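# Lift feed hopper off grinder inlet onto bench

## Task

Remove the feed hopper from the grinder's inlet, set it down on the bench next to the grinder, and release it from the gripper at the end.

## Robot and tools

Robot: two 6-joint arms with parallel grippers, named left_arm and right_arm. These names are labels, not sides of any image. In the shared scene frame the origin sits on the table surface midway between the arms, +z is up, +x points out across the table, and left_arm is mounted on the +y side. Base poses in metres with quat_wxyz: left_arm (-0.035, +0.253, 0), (+0.999, 0, 0, +0.035); right_arm (-0.002, -0.335, 0), (+0.999, 0, 0, -0.045).

Gripper geometry: the fingers extend along the gripper's +z axis and close along its y axis. The reported end_effector_position is the point between the finger pads, roughly 1 cm short of the fingertips. Reported hand positions can be off from the real ones, more so when the arm is stretched far out.

Tool execute_actions. Argument actions is a list holding either nothing (just read the current state) or exactly one item. A motion item has rows and optionally steps. rows is a list of 1 to 15 rows. steps is 1 to 15 and defaults to 15. Each control step lasts 1/30 s and consumes one row, and the final row is reused for any leftover steps. A wait item has only steps, up to 300, counted from the previous result. The optional boolean pictures decides whether camera images come back; they are included by default. A refused call moves nothing.

Row layout: one flat list of 14 numbers covering both arms, even if only one arm should move. First come left_arm's waist, shoulder, elbow, wrist pitch, wrist yaw and wrist roll, then its opening. After that come the same seven for right_arm. Joint values are absolute target angles in radians, the same kind of numbers the Joint positions line prints. They are not offsets. Stated ranges for both arms: waist -2.880 to 2.880, shoulder 0.000 to 3.142, elbow 0.000 to 3.019, wrist pitch -1.693 to 1.571, wrist yaw -1.571 to 1.571, wrist roll -2.094 to 2.094. The real ends may differ by up to 0.019 rad either way. A target beyond a range end by more than 0.019 rad, and also farther out than the joint's last reported angle, gets the whole call refused. A target past the real end is clipped to that end, and a "joint sent to its limit" line appears; that line may refer to an earlier action still running. If the line is absent, the joint may still be unable to go farther. Opening is an absolute value from -1 (closed) to +1 (fully open).

Motion limits: on every step each joint's target is held within a set distance of its measured angle. These leads are 0.264 rad for the waist, 0.32 for the shoulder, 0.276 for the elbow, 0.33 for wrist pitch, 0.186 for wrist yaw and 0.522 for wrist roll. If an arm's targets would move its hand more than 70 mm from where it is measured, all of that arm's targets are pulled back toward the measured angles. Large moves therefore need several calls or smoothly stepped rows. Between calls, including while you are composing a reply, the arms keep heading for the last row sent. They give that up once everything is nearly still or a step is HELD. After that, only a new action makes them move on or push harder, though fingers already opening or closing keep going.

Result contents. The state line gives each arm's end_effector_position (m) and end_effector_quat_wxyz in the scene frame. Joint positions and Joint velocities list, per arm, the six joints (rad, rad/s) and then the finger-pad gap (m, m/s; 0.094 m means fully open). grip_measured is the measured opening on the same -1..+1 scale you command. Each gripper reads off by up to about 1 mm, by a constant amount. "joint command not followed" means the clearance check altered or blocked some joint targets, while the rest of the row still ran. HELD marks control steps on which some or all of your row was not sent. Joint torques are total drive outputs with per-arm offset, scale and noise. They are nonzero even with no contact, and friction can mask or imitate a load. MOTOR HOT appears from 85 °C. At 100 °C an OVER-TEMPERATURE FAULT makes that arm and its gripper go limp until cooled, so the arm drops. Holding loads for a long time heats the motors.

Gripping: between the fully open and closed ends, the fingers go to the grip_measured value you command. To hold something, keep commanding an opening below grip_measured. About 0.03 below gives a firm grip; a smaller difference gives a lighter one. Pad force tops out near 50 to 62 N, and less on very thin parts under about 2 mm. Contact can briefly spike harder.

Tool zoom_image: camera is one of cam_head_left, cam_head_right, cam_high, cam_low (each 504x504), cam_left_wrist or cam_right_wrist (616x616). region is [x0, y0, x1, y1] in that camera's pixels with (0,0) at the top-left, at most 504 by 504. It returns an enlarged view of the latest image. Calibration (K, distortion, T_world_to_cam) is supplied per camera; the wrist cameras are fisheye and follow their arm's joint readings. The calibration may be off by a couple of degrees and millimetres.

Tool read_manual: optional section, only "licences"; returns licence text and does not move anything. Tool finished_scene: scene is the number of the current scene.

Avoid: dropping or letting the hopper slip, slamming or pressing hard, letting the two arms collide or push on each other, and pushing or knocking anything off the table. Expect occasional brief external tugs on a held part or nudges to loose objects. Smooth, efficient, quick motion is better.

Each tool is called as a command line: name --argument value for each argument, lists and objects as JSON in quotes; but a table of rows of numbers goes row by row, as --pt "numbers of a row", without its own name.

## Session

execute_actions --actions '[]'

Scene clock: 0.00 s of 6320.00 s.
left_arm: end_effector_position=(+0.9066, +0.2066, +0.4175) grip_measured=+1.000 end_effector_quat_wxyz=(+0.646, +0.010, +0.750, +0.142) | right_arm: end_effector_position=(+0.4283, -0.2068, +0.3417) grip_measured=+1.000 end_effector_quat_wxyz=(+0.406, -0.270, +0.637, -0.597)
Joint positions: left_arm=[-0.174  2.348  2.601 -0.384 -0.305  0.19   0.094] | right_arm=[ 0.749  1.214  0.711  0.632  1.231 -1.496  0.094]
Joint velocities: left_arm=[ 0.005 -0.005 -0.002  0.002 -0.007 -0.007  0.   ] | right_arm=[-0.015 -0.015  0.002  0.007 -0.022  0.022  0.   ]
Joint torques (N m, as the arm reports them, + toward a larger angle): no reading

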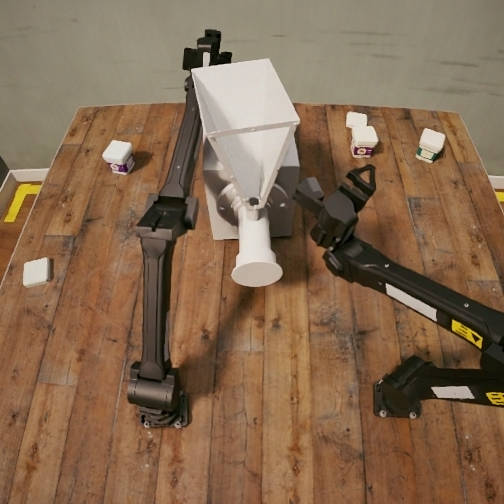

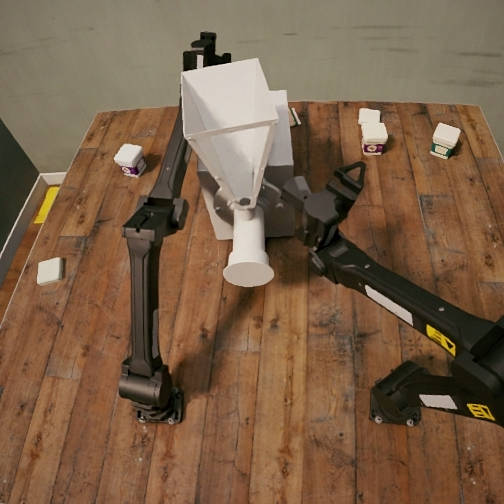

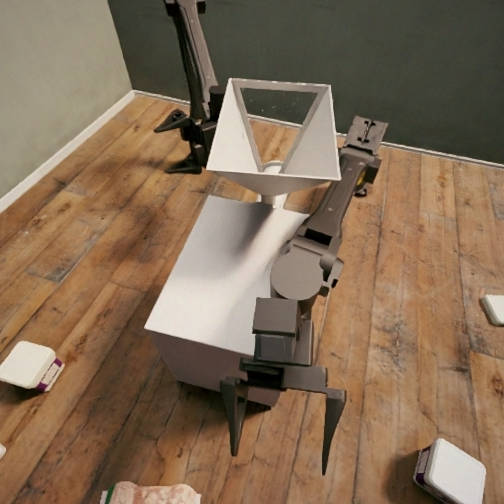

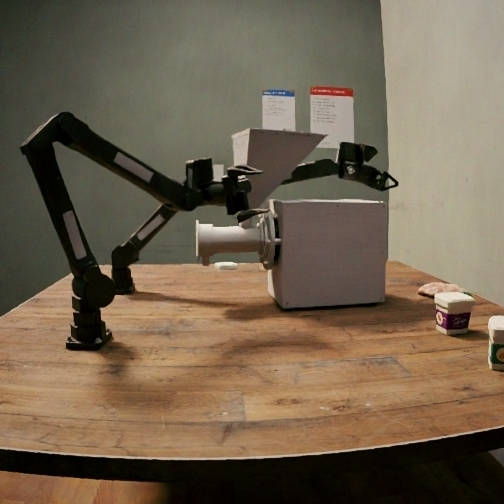

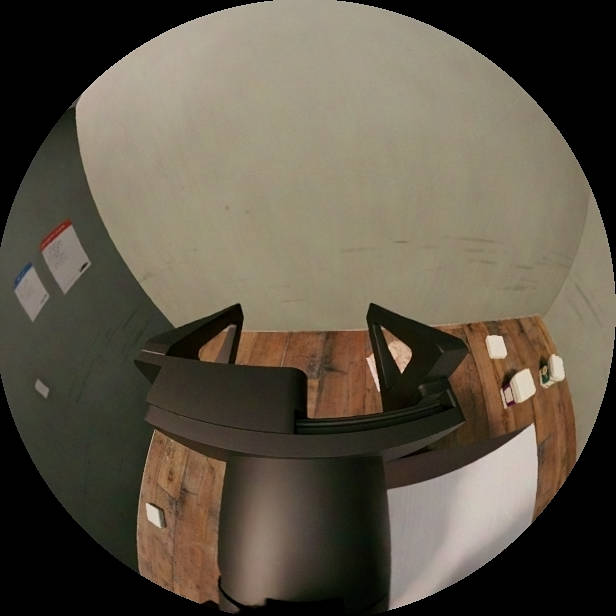

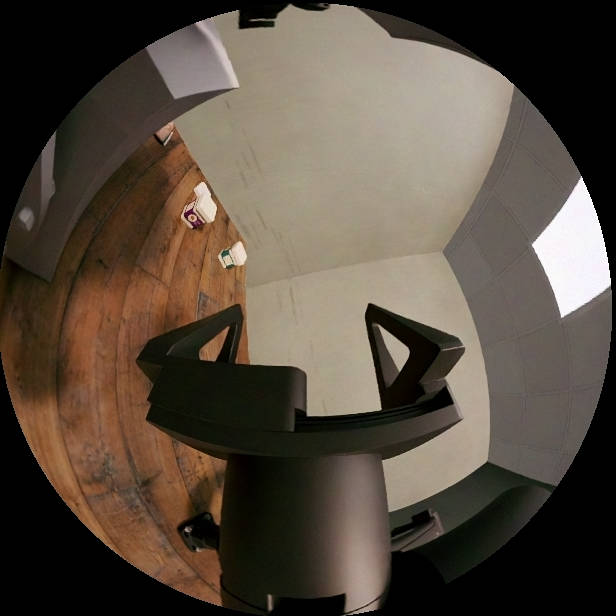

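zoom_image --camera "cam_head_left" --region '[170, 40, 330, 300]'

zoom_image --camera "cam_low" --region '[180, 80, 400, 320]'

zoom_image --camera "cam_high" --region '[180, 60, 380, 240]'

Region (170, 40, 330, 300) of cam_head_left's 504x504 image, scaled by 1.938, with more detail than that image has; it fills the left 310 columns of this view, and the rest is white.

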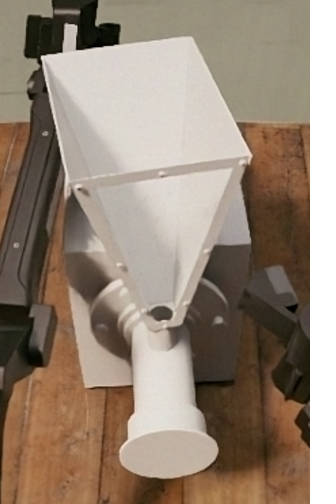

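Region (180, 80, 400, 320) of cam_low's 504x504 image, scaled by 2.100, with more detail than that image has; it fills the left 462 columns of this view, and the rest is white.

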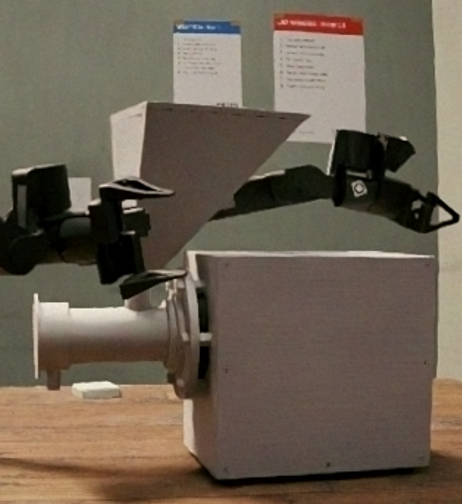

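Region (180, 60, 380, 240) of cam_high's 504x504 image, scaled by 2.520, with more detail than that image has; it fills the top 454 rows of this view, and the rest is white.

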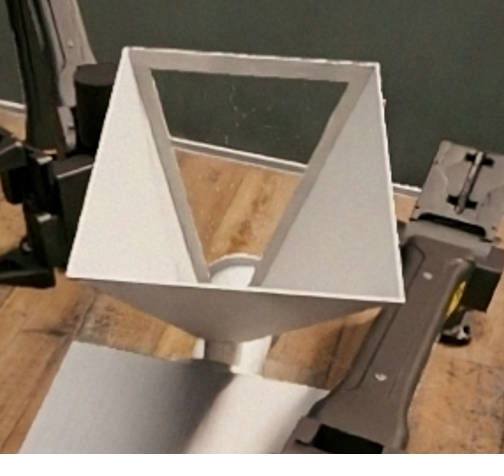

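zoom_image --camera "cam_low" --region '[255, 80, 365, 155]'

zoom_image --camera "cam_head_left" --region '[210, 170, 300, 240]'

zoom_image --camera "cam_head_right" --region '[170, 40, 330, 300]'

Region (255, 80, 365, 155) of cam_low's 504x504 image, scaled by 4.582, with more detail than that image has; it fills the top 344 rows of this view, and the rest is white.

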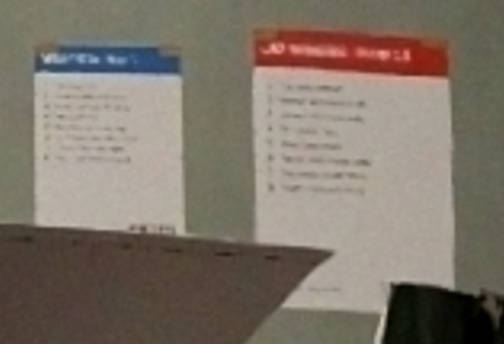

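Region (210, 170, 300, 240) of cam_head_left's 504x504 image, scaled by 5.600, with more detail than that image has.

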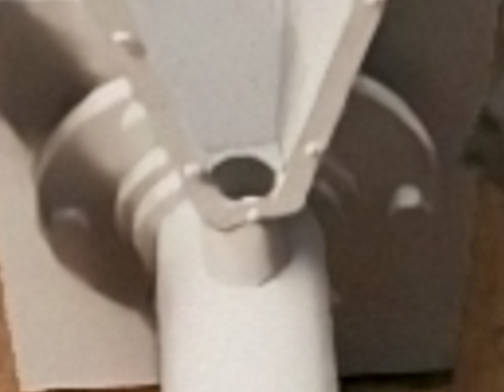

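Region (170, 40, 330, 300) of cam_head_right's 504x504 image, scaled by 1.938, with more detail than that image has; it fills the left 310 columns of this view, and the rest is white.

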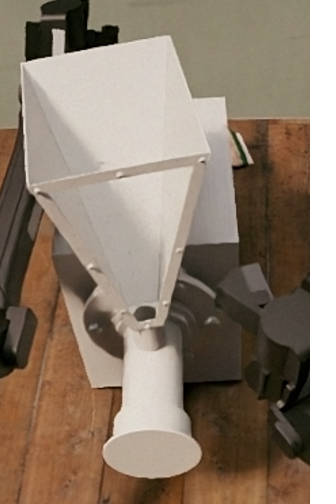

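execute_actions --actions '[{"rows": [[0.25,2.348,2.601,-0.384,-0.305,0.19,1, 0.1,1.1,0.711,0.632,1.231,-1.496,1]], "steps": 15}]' --pictures false

execute_actions --actions '[{"steps": 15}]' --pictures false

Scene clock: 83.70 s of 6320.00 s.
left_arm: end_effector_position=(+0.8960, +0.4022, +0.4175) grip_measured=+1.000 end_effector_quat_wxyz=(+0.628, -0.068, +0.747, +0.208) | right_arm: end_effector_position=(+0.3892, -0.5047, +0.3804) grip_measured=+1.000 end_effector_quat_wxyz=(+0.218, -0.007, +0.680, -0.700)
Joint positions: left_arm=[ 0.034  2.348  2.601 -0.384 -0.305  0.19   0.094] | right_arm=[ 0.07   1.111  0.709  0.632  1.232 -1.496  0.094]
Joint velocities: left_arm=[ 0.64  -0.024 -0.002 -0.012 -0.037 -0.022  0.   ] | right_arm=[-0.093 -0.034 -0.012  0.007 -0.051  0.007  0.   ]
Joint torques (N m, as the arm reports them, + toward a larger angle): left_arm=[ -0.25 -23.17  11.39   1.89  -0.03  -0.02] | right_arm=[ 2.89 -7.58  8.81  1.57 -0.25  0.08]
Steps of this call (steps 1 to 90: nothing new was sent; then 80.20 s passed at rest; steps 91 to 105: all 15 steps of this action). Readings (joint positions):
91: left_arm=[-0.170 2.348 2.601 -0.384 -0.305 0.190] | right_arm=[0.739 1.210 0.711 0.632 1.227 -1.496]
92: left_arm=[-0.168 2.348 2.601 -0.384 -0.305 0.190] | right_arm=[0.713 1.204 0.710 0.632 1.226 -1.496]
94: left_arm=[-0.153 2.348 2.601 -0.384 -0.305 0.190] | right_arm=[0.625 1.182 0.709 0.632 1.226 -1.496]
98: left_arm=[-0.101 2.348 2.601 -0.384 -0.305 0.190] | right_arm=[0.397 1.137 0.709 0.632 1.226 -1.496]
105: the state above

Scene clock: 84.20 s of 6320.00 s.
left_arm: end_effector_position=(+0.8216, +0.6471, +0.4175) grip_measured=+1.000 end_effector_quat_wxyz=(+0.594, -0.169, +0.730, +0.292) | right_arm: end_effector_position=(+0.3920, -0.4971, +0.3810) grip_measured=+1.000 end_effector_quat_wxyz=(+0.225, -0.013, +0.679, -0.698)
Joint positions: left_arm=[ 0.306  2.348  2.601 -0.384 -0.306  0.19   0.094] | right_arm=[ 0.09   1.11   0.709  0.632  1.232 -1.496  0.094]
Joint velocities: left_arm=[ 0.005 -0.005  0.002  0.002  0.051  0.095  0.   ] | right_arm=[ 0.015 -0.005 -0.012  0.002  0.022 -0.007  0.   ]
Joint torques (N m, as the arm reports them, + toward a larger angle): left_arm=[ -6.13 -23.14  11.38   1.86   0.03  -0.02] | right_arm=[ 2.26 -7.07  9.08  1.59 -0.2   0.07]
Steps of this call (steps 1 to 15: the robot went on to your last target). Readings (joint positions):
1: left_arm=[0.057 2.348 2.601 -0.384 -0.305 0.190] | right_arm=[0.071 1.110 0.709 0.632 1.232 -1.496]
2: left_arm=[0.079 2.348 2.601 -0.384 -0.305 0.190] | right_arm=[0.075 1.110 0.709 0.632 1.232 -1.496]
4: left_arm=[0.126 2.348 2.601 -0.384 -0.305 0.190] | right_arm=[0.084 1.110 0.709 0.632 1.232 -1.496]
8: left_arm=[0.220 2.348 2.601 -0.384 -0.305 0.190] | right_arm=[0.090 1.110 0.709 0.632 1.232 -1.496]
15: the state above

execute_actions --actions '[{"rows": [[0.3,1.5,1.5,-0.5,0,0,1, -0.4,0.5,0.5,0.0,0.0,0.0,1]], "steps": 15}]' --pictures false

execute_actions --actions '[{"steps": 45}]'

Scene clock: 110.37 s of 6320.00 s.
left_arm: end_effector_position=(+0.6710, +0.5114, +0.4135) grip_measured=+1.000 end_effector_quat_wxyz=(+0.530, -0.126, +0.831, +0.112) | right_arm: end_effector_position=(+0.2876, -0.5101, +0.3903) grip_measured=+1.000 end_effector_quat_wxyz=(+0.650, +0.077, +0.679, -0.331)
Joint positions: left_arm=[ 0.279  1.723  1.778 -0.481 -0.009  0.053  0.094] | right_arm=[-0.414  0.455  0.497  0.024  0.08  -0.364  0.094]
Joint velocities: left_arm=[ 0.024 -1.685 -1.707 -0.027  0.007 -0.271  0.   ] | right_arm=[-0.005  0.21   0.007 -0.129 -2.308  2.366  0.   ]
Joint torques (N m, as the arm reports them, + toward a larger angle): left_arm=[ -1.4  -18.7    9.9    1.29   0.18  -0.06] | right_arm=[ 1.89  4.62 10.53  1.58  0.13  0.12]
Steps of this call (steps 1 to 30: the robot went on to your last target; steps 31 to 90: nothing new was sent; then 22.67 s passed at rest; steps 91 to 105: all 15 steps of this action). Readings (joint positions):
91: left_arm=[0.245 2.332 2.571 -0.387 -0.260 0.176] | right_arm=[0.079 1.096 0.698 0.601 1.180 -1.456]
92: left_arm=[0.247 2.295 2.508 -0.406 -0.207 0.160] | right_arm=[0.055 1.064 0.673 0.543 1.120 -1.404]
94: left_arm=[0.252 2.223 2.389 -0.436 -0.112 0.133] | right_arm=[-0.029 0.967 0.605 0.423 1.006 -1.297]
98: left_arm=[0.263 2.063 2.165 -0.466 -0.034 0.095] | right_arm=[-0.261 0.709 0.515 0.158 0.742 -1.039]
105: the state above

Scene clock: 111.87 s of 6320.00 s.
left_arm: end_effector_position=(+0.5842, +0.4866, +0.3887) grip_measured=+1.000 end_effector_quat_wxyz=(+0.497, -0.151, +0.849, +0.095) | right_arm: end_effector_position=(+0.3051, -0.5031, +0.3719) grip_measured=+1.000 end_effector_quat_wxyz=(+0.686, +0.172, +0.684, -0.180)
Joint positions: left_arm=[ 0.29   1.506  1.496 -0.5   -0.004  0.01   0.094] | right_arm=[-0.409  0.5    0.497  0.008  0.005 -0.011  0.094]
Joint velocities: left_arm=[-0.005 -0.015  0.012 -0.017 -0.037  0.022  0.   ] | right_arm=[-0.005 -0.015 -0.017  0.007 -0.022 -0.022  0.   ]
Joint torques (N m, as the arm reports them, + toward a larger angle): left_arm=[ -0.7  -14.14  11.85   1.77   0.16  -0.09] | right_arm=[ 1.08  2.28 10.3   1.46 -0.1   0.16]
Steps of this call (steps 1 to 45: the robot went on to your last target). Readings (joint positions):
1: left_arm=[0.280 1.663 1.709 -0.481 -0.007 0.047] | right_arm=[-0.411 0.463 0.497 0.019 0.031 -0.293]
2: left_arm=[0.282 1.599 1.635 -0.482 -0.005 0.040] | right_arm=[-0.409 0.474 0.497 0.016 0.013 -0.236]
4: left_arm=[0.286 1.497 1.530 -0.496 -0.004 0.029] | right_arm=[-0.409 0.492 0.497 0.011 0.006 -0.154]
8: left_arm=[0.290 1.443 1.507 -0.500 -0.004 0.018] | right_arm=[-0.409 0.500 0.497 0.008 0.005 -0.069]
45: the state above
All arms were judged still, so your last target was given up. Only a new action makes them travel on or press farther. Fingers that are still opening or closing keep moving.
camera_calibration (this result's frames):
cam_left_wrist: T_world_to_cam=[[0.355158, -0.934607, -0.0193259, 0.258161], [-0.852903, -0.315508, -0.415947, 0.819728], [0.382649, 0.16421, -0.909184, 0.173675], [0, 0, 0, 1]] pos_world=[0.541004, 0.471391, 0.503855]
cam_right_wrist: T_world_to_cam=[[-0.491852, -0.870678, 0.000726937, -0.290277], [-0.505435, 0.284844, -0.814493, 0.601569], [0.708955, -0.400978, -0.580173, -0.0799473], [0, 0, 0, 1]] pos_world=[0.21796, -0.456148, 0.443802]

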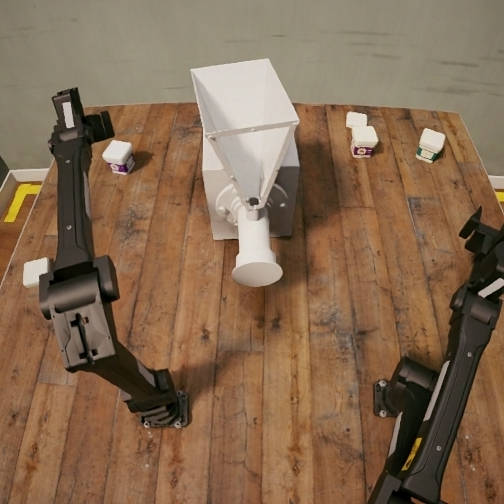

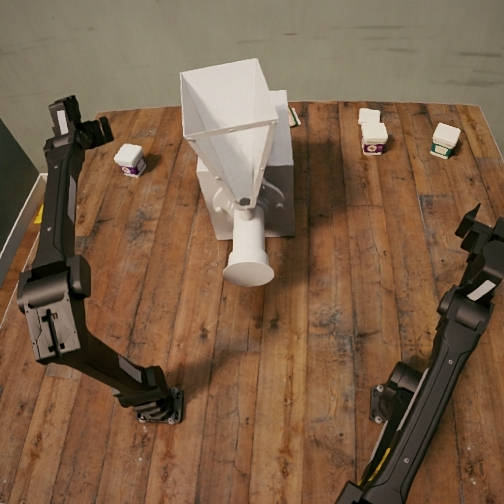

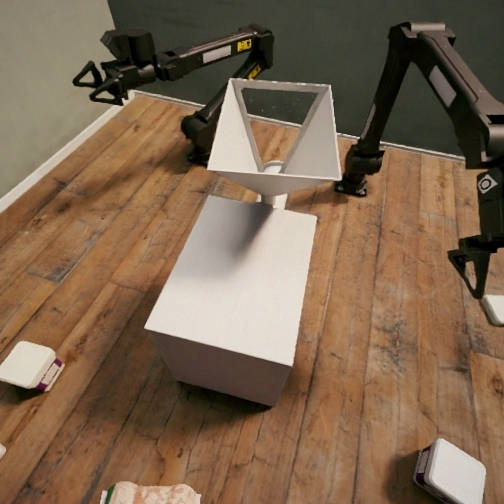

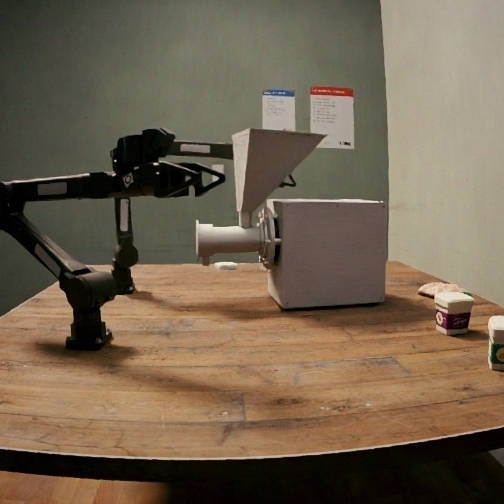

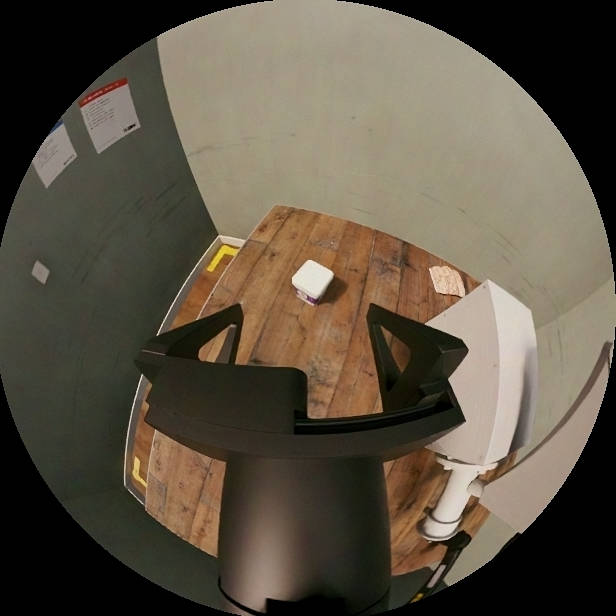

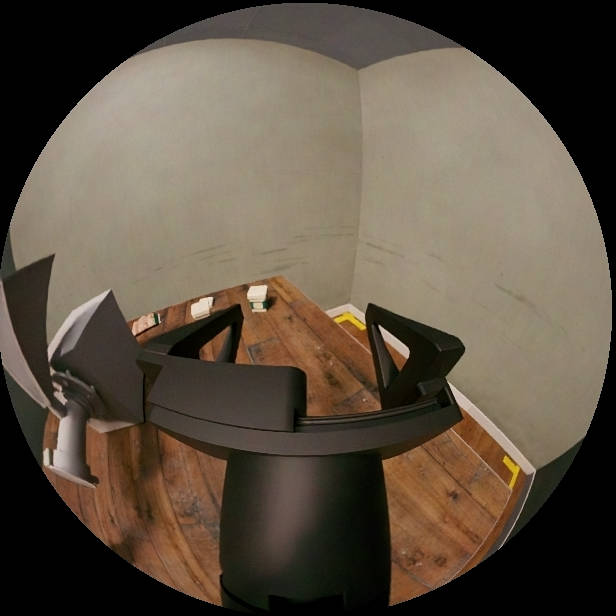

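zoom_image --camera "cam_low" --region '[210, 180, 290, 250]'

zoom_image --camera "cam_low" --region '[190, 115, 340, 275]'

Region (210, 180, 290, 250) of cam_low's 504x504 image, scaled by 6.300, with more detail than that image has; it fills the top 441 rows of this view, and the rest is white.

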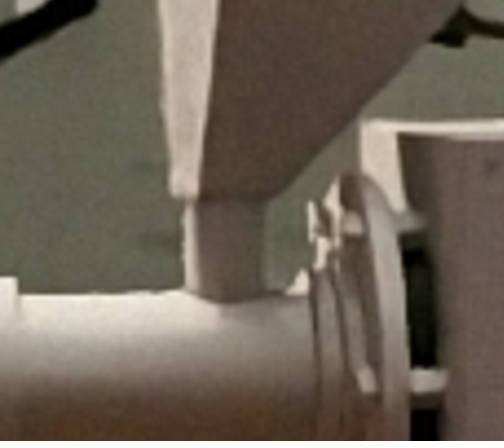

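Region (190, 115, 340, 275) of cam_low's 504x504 image, scaled by 3.150, with more detail than that image has; it fills the left 472 columns of this view, and the rest is white.

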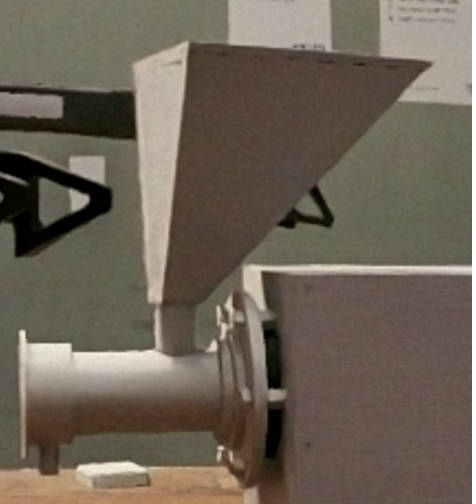

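execute_actions --actions '[{"rows": [[0.3,0.3,0.3,0,0,0,1, 1.262,0.939,0.574,0.365,1.15,0.0,1]], "steps": 15}]' --pictures false

execute_actions --actions '[{"steps": 30}]' --pictures false

Scene clock: 172.20 s of 6320.00 s.
left_arm: end_effector_position=(+0.3163, +0.3858, +0.3886) grip_measured=+1.000 end_effector_quat_wxyz=(+0.681, -0.127, +0.709, +0.129) | right_arm: end_effector_position=(+0.3892, -0.2972, +0.3101) grip_measured=+1.000 end_effector_quat_wxyz=(+0.652, +0.185, +0.697, -0.236)
Joint positions: left_arm=[ 0.29   0.601  0.594 -0.032 -0.004  0.01   0.094] | right_arm=[ 0.588  0.965  0.541  0.337  1.103 -0.009  0.094]
Joint velocities: left_arm=[-0.005 -2.584 -1.761  0.168  0.007  0.022  0.   ] | right_arm=[ 2.252 -0.122  0.002  0.051  0.711  0.007  0.   ]
Joint torques (N m, as the arm reports them, + toward a larger angle): left_arm=[-1.   -1.05  9.83  2.23  0.12 -0.07] | right_arm=[-0.2  -4.5  10.81  2.11  0.09  0.07]
Steps of this call (steps 1 to 90: nothing new was sent; then 56.83 s passed at rest; steps 91 to 105: all 15 steps of this action). Readings (joint positions):
91: left_arm=[0.290 1.494 1.471 -0.460 -0.004 0.010] | right_arm=[-0.391 0.517 0.497 0.049 0.069 -0.010]
92: left_arm=[0.290 1.464 1.416 -0.394 -0.004 0.010] | right_arm=[-0.348 0.560 0.501 0.124 0.145 -0.010]
94: left_arm=[0.290 1.380 1.290 -0.286 -0.004 0.010] | right_arm=[-0.233 0.683 0.525 0.232 0.279 -0.009]
98: left_arm=[0.290 1.153 1.040 -0.124 -0.004 0.010] | right_arm=[0.033 0.907 0.541 0.316 0.591 -0.009]
105: the state above

Scene clock: 173.20 s of 6320.00 s.
left_arm: end_effector_position=(+0.2532, +0.3620, +0.2913) grip_measured=+1.000 end_effector_quat_wxyz=(+0.682, -0.127, +0.708, +0.129) | right_arm: end_effector_position=(+0.2767, -0.0678, +0.3173) grip_measured=+1.000 end_effector_quat_wxyz=(+0.698, -0.036, +0.715, -0.009)
Joint positions: left_arm=[ 0.29   0.302  0.281 -0.015 -0.004  0.01   0.094] | right_arm=[ 1.273  0.951  0.541  0.349  1.146 -0.009  0.094]
Joint velocities: left_arm=[-0.005  0.005  0.002 -0.002 -0.037 -0.037  0.   ] | right_arm=[ 0.005  0.005 -0.027 -0.017 -0.051  0.051  0.   ]
Joint torques (N m, as the arm reports them, + toward a larger angle): left_arm=[-0.7  -0.24 13.47  2.49  0.16 -0.09] | right_arm=[-1.14 -5.08 11.47  2.23  0.09  0.08]
Steps of this call (steps 1 to 30: the robot went on to your last target). Readings (joint positions):
1: left_arm=[0.290 0.513 0.530 -0.027 -0.004 0.010] | right_arm=[0.664 0.962 0.541 0.339 1.122 -0.009]
2: left_arm=[0.290 0.429 0.466 -0.022 -0.004 0.010] | right_arm=[0.740 0.959 0.541 0.341 1.131 -0.009]
4: left_arm=[0.290 0.294 0.354 -0.016 -0.004 0.010] | right_arm=[0.890 0.956 0.541 0.343 1.139 -0.009]
8: left_arm=[0.290 0.267 0.281 -0.016 -0.004 0.010] | right_arm=[1.183 0.956 0.541 0.345 1.143 -0.009]
30: the state above
All arms were judged still, so your last target was given up. Only a new action makes them travel on or press farther. Fingers that are still opening or closing keep moving.

execute_actions --actions '[{"rows": [[0.3,0.3,0.3,0,0,0,1, 1.262,1.132,0.67,0.515,0.945,0.0,1]], "steps": 15}]' --pictures false

execute_actions --actions '[{"steps": 12}]'

Scene clock: 178.33 s of 6320.00 s.
left_arm: end_effector_position=(+0.2532, +0.3620, +0.2913) grip_measured=+1.000 end_effector_quat_wxyz=(+0.682, -0.127, +0.708, +0.129) | right_arm: end_effector_position=(+0.2934, +0.0150, +0.3180) grip_measured=+1.000 end_effector_quat_wxyz=(+0.702, -0.087, +0.703, +0.078)
Joint positions: left_arm=[ 0.29   0.302  0.281 -0.015 -0.004  0.01   0.094] | right_arm=[ 1.27   1.142  0.639  0.499  0.946 -0.009  0.094]
Joint velocities: left_arm=[-0.015 -0.005  0.002 -0.022  0.007 -0.037  0.   ] | right_arm=[-0.015 -0.015  0.002 -0.002  0.007 -0.007  0.   ]
Joint torques (N m, as the arm reports them, + toward a larger angle): left_arm=[-0.7  -0.41 13.38  2.61  0.16 -0.09] | right_arm=[-0.79 -7.15 11.25  2.21 -0.08  0.05]
Steps of this call (steps 1 to 90: nothing new was sent; then 1.63 s passed at rest; steps 91 to 105: all 15 steps of this action). Readings (joint positions):
91: left_arm=[0.290 0.302 0.281 -0.015 -0.004 0.010] | right_arm=[1.271 0.962 0.544 0.377 1.072 -0.009]
92: left_arm=[0.290 0.302 0.281 -0.015 -0.004 0.010] | right_arm=[1.270 0.993 0.558 0.424 1.002 -0.009]
94: left_arm=[0.290 0.302 0.281 -0.015 -0.004 0.010] | right_arm=[1.270 1.078 0.607 0.476 0.956 -0.009]
98: left_arm=[0.290 0.302 0.281 -0.015 -0.004 0.010] | right_arm=[1.270 1.148 0.639 0.494 0.946 -0.009]
105: the state above

Scene clock: 178.73 s of 6320.00 s.
left_arm: end_effector_position=(+0.2532, +0.3620, +0.2913) grip_measured=+1.000 end_effector_quat_wxyz=(+0.682, -0.127, +0.708, +0.129) | right_arm: end_effector_position=(+0.2933, +0.0149, +0.3182) grip_measured=+1.000 end_effector_quat_wxyz=(+0.702, -0.087, +0.703, +0.078)
Joint positions: left_arm=[ 0.29   0.302  0.281 -0.015 -0.004  0.01   0.094] | right_arm=[ 1.27   1.142  0.639  0.499  0.946 -0.009  0.094]
Joint velocities: left_arm=[-0.005 -0.015 -0.017  0.002  0.081  0.007  0.   ] | right_arm=[-0.005 -0.015  0.012 -0.022 -0.051 -0.022  0.   ]
Joint torques (N m, as the arm reports them, + toward a larger angle): left_arm=[-0.75 -0.4  13.36  2.61  0.16 -0.09] | right_arm=[ 0.33 -7.07 11.11  2.02 -0.07  0.11]
Steps of this call (steps 1 to 12: the robot went on to your last target). Readings (joint positions):
1: left_arm=[0.290 0.302 0.281 -0.015 -0.004 0.010] | right_arm=[1.270 1.142 0.639 0.499 0.946 -0.009]
2: left_arm=[0.290 0.302 0.281 -0.015 -0.004 0.010] | right_arm=[1.270 1.142 0.639 0.499 0.946 -0.009]
4: left_arm=[0.290 0.302 0.281 -0.015 -0.004 0.010] | right_arm=[1.270 1.142 0.639 0.499 0.946 -0.009]
8: left_arm=[0.290 0.302 0.281 -0.015 -0.004 0.010] | right_arm=[1.270 1.142 0.639 0.499 0.946 -0.009]
12: the state above
camera_calibration (this result's frames):
cam_left_wrist: T_world_to_cam=[[0.363083, -0.931624, -0.0157186, 0.253283], [-0.581247, -0.21328, -0.785279, 0.459391], [0.728233, 0.294258, -0.618942, 0.0130545], [0, 0, 0, 1]] pos_world=[0.16555, 0.330103, 0.372812]
cam_right_wrist: T_world_to_cam=[[0.221705, -0.975111, 0.00228605, -0.0531902], [-0.571503, -0.131838, -0.80994, 0.428432], [0.790083, 0.178261, -0.586508, 0.0744726], [0, 0, 0, 1]] pos_world=[0.197803, -0.00865823, 0.390805]

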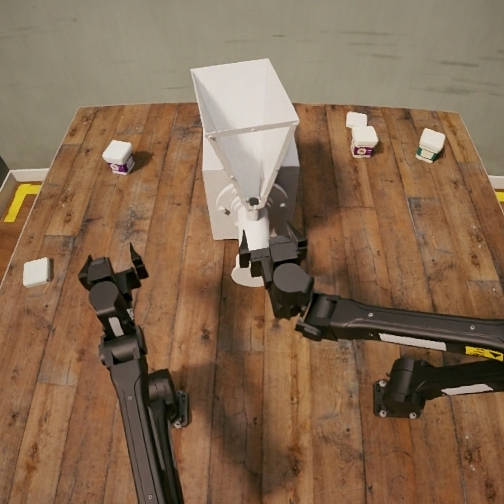

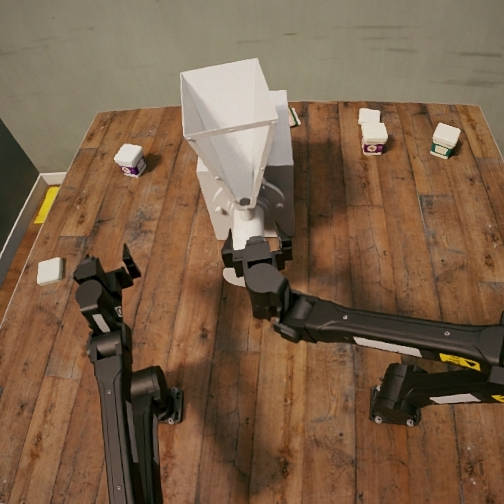

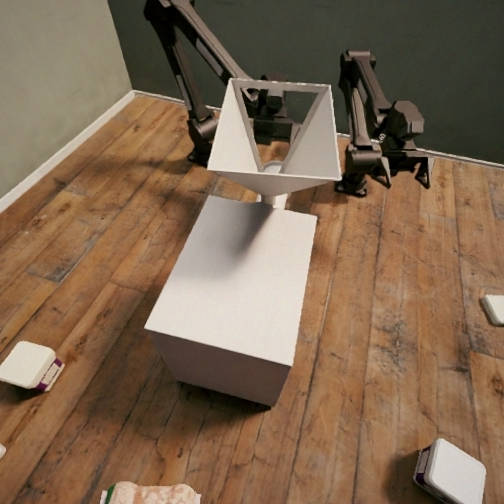

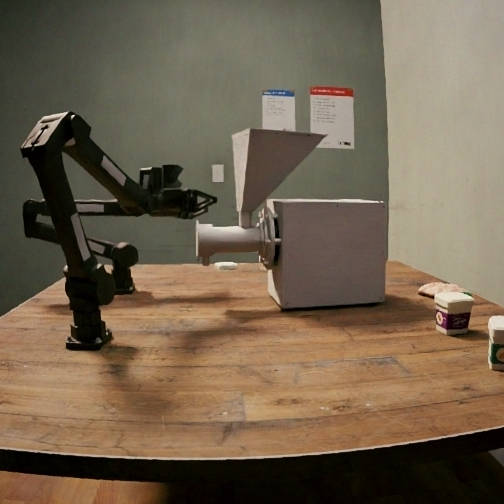

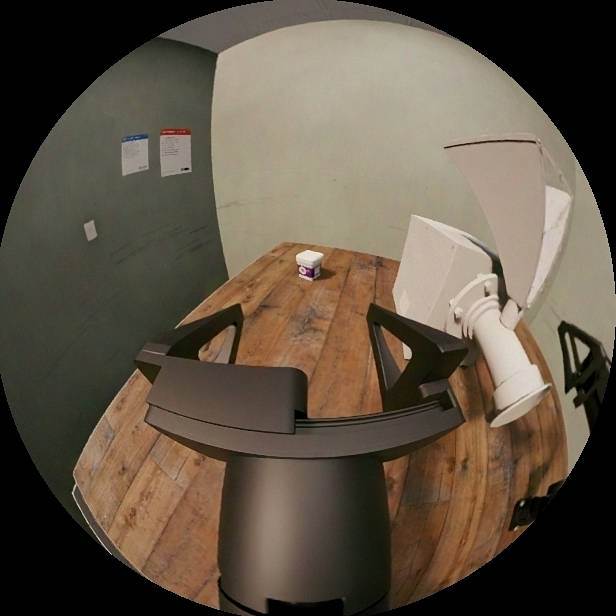

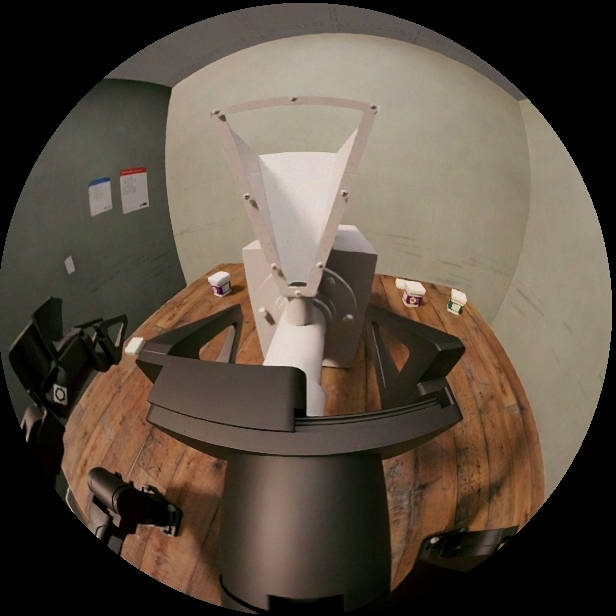

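zoom_image --camera "cam_right_wrist" --region '[220, 220, 390, 400]'

zoom_image --camera "cam_low" --region '[130, 150, 290, 270]'

Region (220, 220, 390, 400) of cam_right_wrist's 616x616 image, scaled by 2.800, with more detail than that image has.

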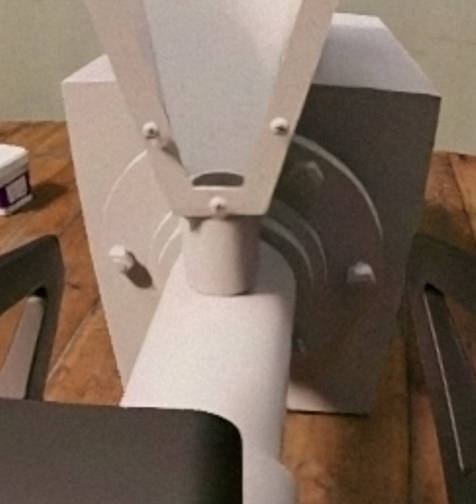

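Region (130, 150, 290, 270) of cam_low's 504x504 image, scaled by 3.150, with more detail than that image has; it fills the top 378 rows of this view, and the rest is white.

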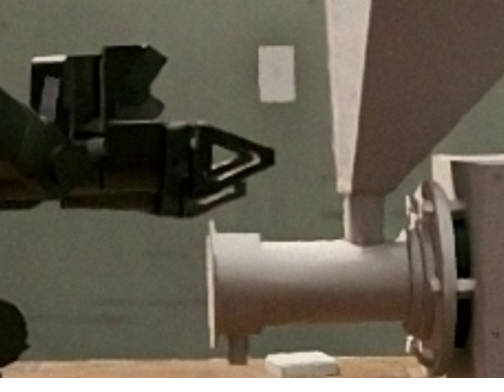

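zoom_image --camera "cam_low" --region '[160, 175, 260, 240]'

Region (160, 175, 260, 240) of cam_low's 504x504 image, scaled by 5.040, with more detail than that image has; it fills the top 328 rows of this view, and the rest is white.

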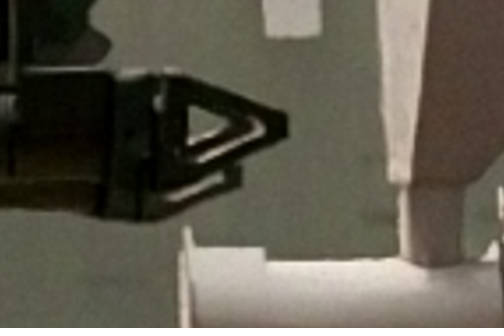

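execute_actions --actions '[{"rows": [[0.3,0.3,0.3,0,0,0,1, 1.141,1.272,0.771,0.557,0.832,0.0,1]], "steps": 15}]'

Scene clock: 204.27 s of 6320.00 s.
left_arm: end_effector_position=(+0.2532, +0.3620, +0.2913) grip_measured=+1.000 end_effector_quat_wxyz=(+0.682, -0.127, +0.708, +0.129) | right_arm: end_effector_position=(+0.3570, +0.0285, +0.3169) grip_measured=+1.000 end_effector_quat_wxyz=(+0.704, -0.076, +0.702, +0.072)
Joint positions: left_arm=[ 0.29   0.302  0.281 -0.015 -0.004  0.01   0.094] | right_arm=[ 1.134  1.276  0.737  0.542  0.835 -0.008  0.094]
Joint velocities: left_arm=[-0.015 -0.005 -0.007 -0.007 -0.066 -0.022  0.   ] | right_arm=[-0.005  0.005 -0.012 -0.002 -0.051 -0.066  0.   ]
Joint torques (N m, as the arm reports them, + toward a larger angle): left_arm=[-0.7  -0.42 13.37  2.58  0.17 -0.09] | right_arm=[ 0.57 -7.56 11.39  2.19 -0.13  0.07]
Steps of this call (steps 1 to 15: the robot went on to your last target; steps 16 to 90: nothing new was sent; then 22.03 s passed at rest; steps 91 to 105: all 15 steps of this action). Readings (joint positions):
91: left_arm=[0.290 0.302 0.281 -0.015 -0.004 0.010] | right_arm=[1.260 1.150 0.644 0.507 0.895 -0.008]
92: left_arm=[0.290 0.302 0.281 -0.015 -0.004 0.010] | right_arm=[1.237 1.172 0.661 0.521 0.857 -0.008]
94: left_arm=[0.290 0.302 0.281 -0.015 -0.004 0.010] | right_arm=[1.181 1.231 0.710 0.535 0.838 -0.008]
98: left_arm=[0.290 0.302 0.281 -0.015 -0.004 0.010] | right_arm=[1.134 1.277 0.737 0.539 0.837 -0.008]
105: the state above
camera_calibration (this result's frames):
cam_left_wrist: T_world_to_cam=[[0.363083, -0.931624, -0.0157186, 0.253283], [-0.581247, -0.21328, -0.785279, 0.459391], [0.728233, 0.294258, -0.618942, 0.0130545], [0, 0, 0, 1]] pos_world=[0.16555, 0.330103, 0.372812]
cam_right_wrist: T_world_to_cam=[[0.19709, -0.980378, -0.00380677, -0.0432338], [-0.572083, -0.111853, -0.812533, 0.466082], [0.796164, 0.16232, -0.582903, 0.0181221], [0, 0, 0, 1]] pos_world=[0.26073, 0.00680577, 0.389105]

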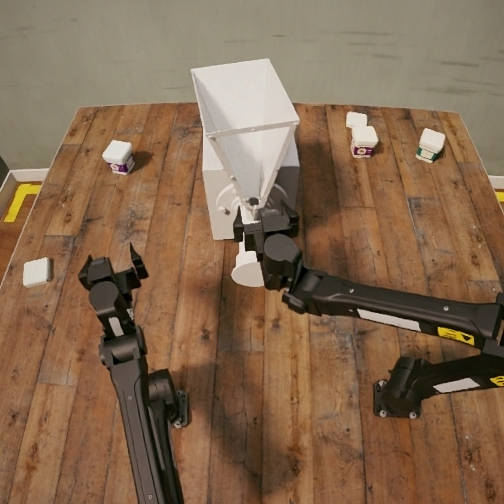

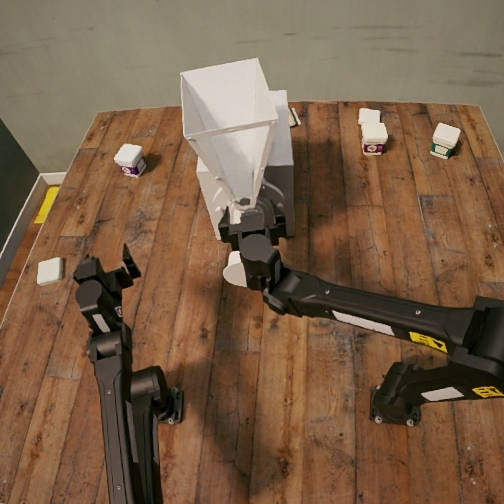

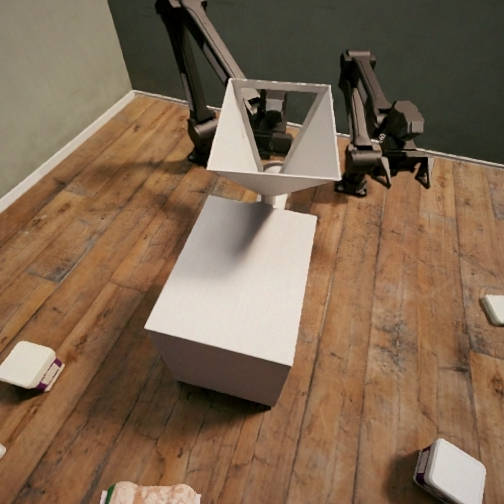

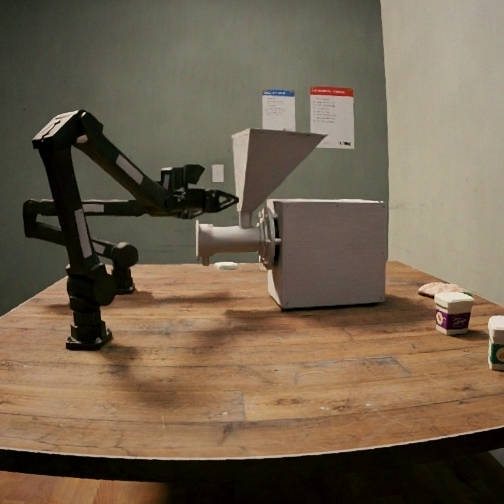

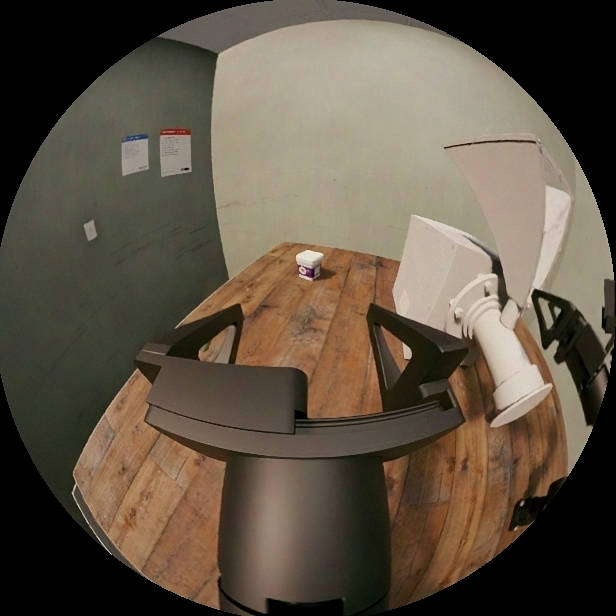

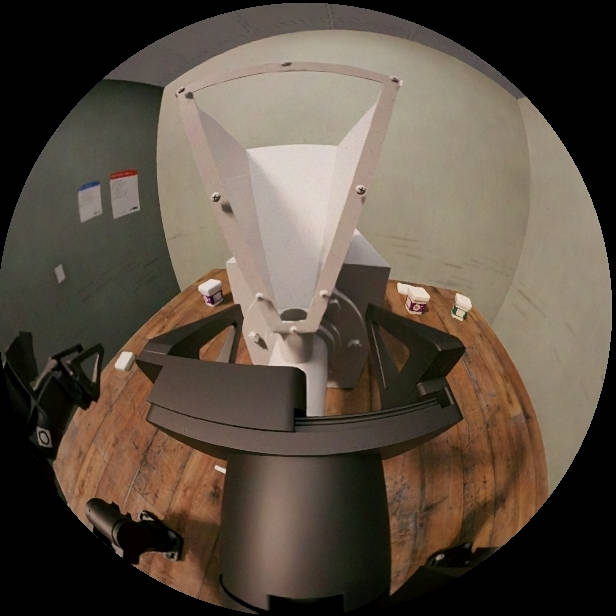

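execute_actions --actions '[{"rows": [[0.3,0.3,0.3,0,0,0,1, 1.153,1.288,0.785,0.558,0.822,0.0,1]], "steps": 12}]'

Scene clock: 218.67 s of 6320.00 s.
left_arm: end_effector_position=(+0.2532, +0.3620, +0.2913) grip_measured=+1.000 end_effector_quat_wxyz=(+0.682, -0.127, +0.708, +0.129) | right_arm: end_effector_position=(+0.3543, +0.0323, +0.3169) grip_measured=+1.000 end_effector_quat_wxyz=(+0.704, -0.081, +0.702, +0.077)
Joint positions: left_arm=[ 0.29   0.302  0.281 -0.015 -0.004  0.01   0.094] | right_arm=[ 1.141  1.276  0.737  0.542  0.826 -0.008  0.094]
Joint velocities: left_arm=[-0.015 -0.005 -0.002 -0.002  0.022  0.007  0.   ] | right_arm=[ 0.005 -0.015  0.002 -0.007  0.037  0.022  0.   ]
Joint torques (N m, as the arm reports them, + toward a larger angle): left_arm=[-0.7  -0.37 13.37  2.59  0.16 -0.09] | right_arm=[ 1.4  -6.91 12.15  1.94 -0.17  0.14]
Steps of this call (steps 1 to 15: the robot went on to your last target; steps 16 to 90: nothing new was sent; then 11.00 s passed at rest; steps 91 to 102: all 12 steps of this action). Readings (joint positions):
91: left_arm=[0.290 0.302 0.281 -0.015 -0.004 0.010] | right_arm=[1.135 1.276 0.737 0.542 0.832 -0.008]
92: left_arm=[0.290 0.302 0.281 -0.015 -0.004 0.010] | right_arm=[1.136 1.276 0.737 0.542 0.829 -0.008]
94: left_arm=[0.290 0.302 0.281 -0.015 -0.004 0.010] | right_arm=[1.138 1.276 0.737 0.542 0.827 -0.008]
98: left_arm=[0.290 0.302 0.281 -0.015 -0.004 0.010] | right_arm=[1.141 1.276 0.737 0.542 0.826 -0.008]
102: the state above
camera_calibration (this result's frames):
cam_left_wrist: T_world_to_cam=[[0.363083, -0.931624, -0.0157186, 0.253283], [-0.581247, -0.21328, -0.785279, 0.459391], [0.728233, 0.294258, -0.618942, 0.0130545], [0, 0, 0, 1]] pos_world=[0.16555, 0.330103, 0.372812]
cam_right_wrist: T_world_to_cam=[[0.212399, -0.977176, -0.0037878, -0.0444555], [-0.570244, -0.120798, -0.812545, 0.464609], [0.793542, 0.174744, -0.582886, 0.0201746], [0, 0, 0, 1]] pos_world=[0.258373, 0.00915784, 0.389107]

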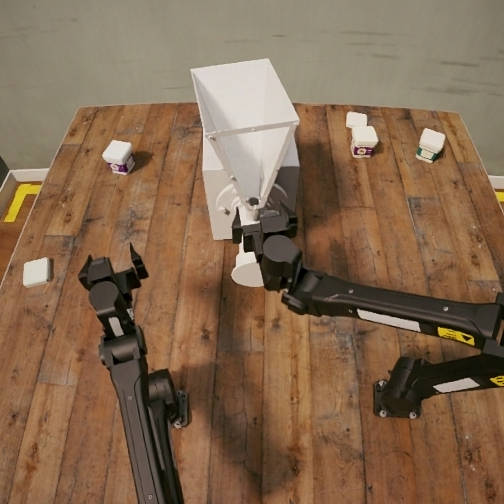

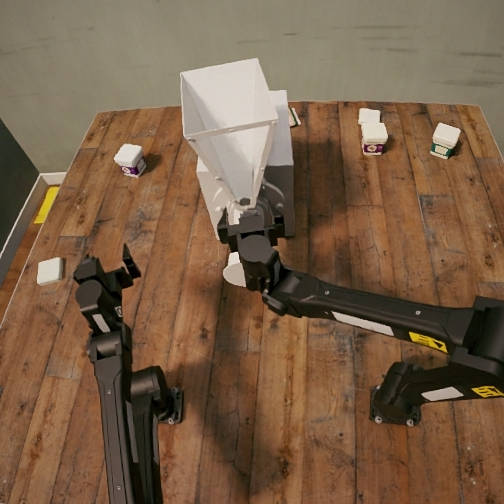

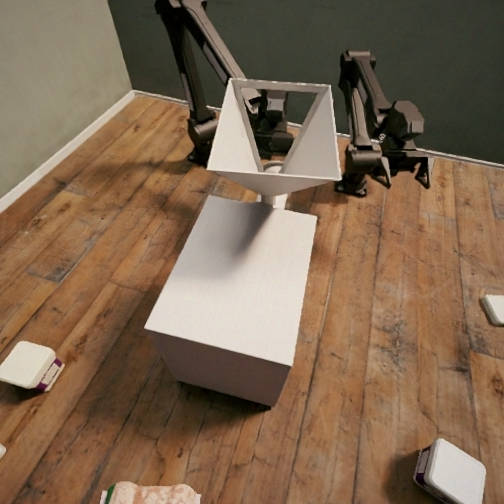

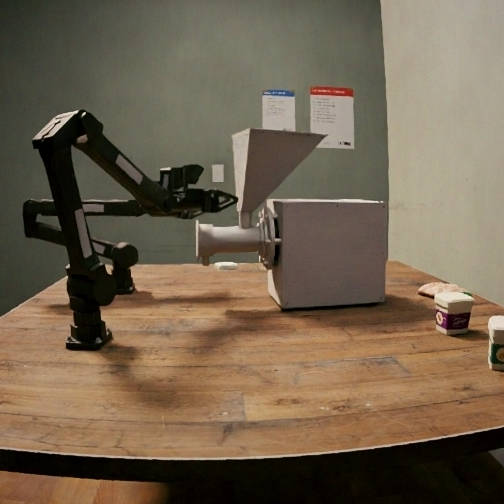

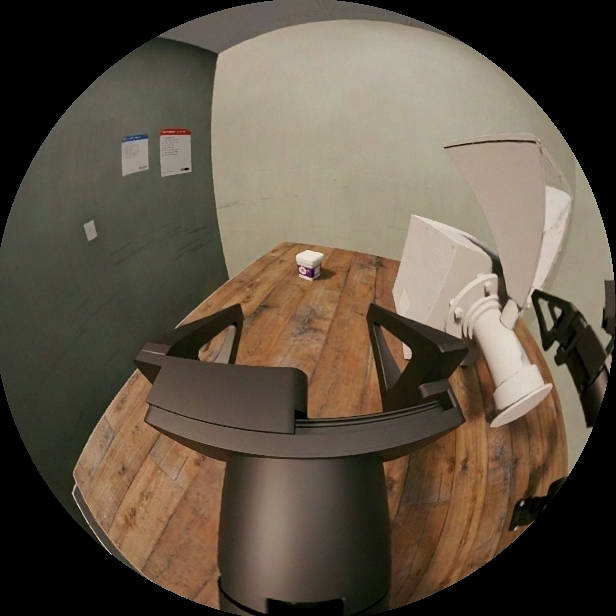

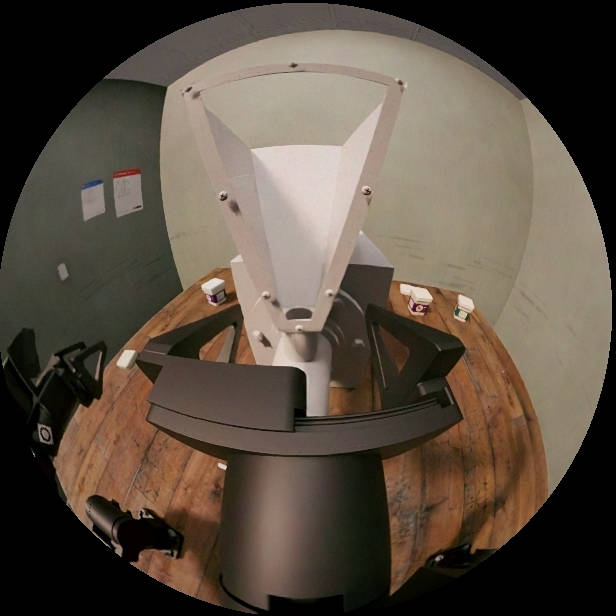

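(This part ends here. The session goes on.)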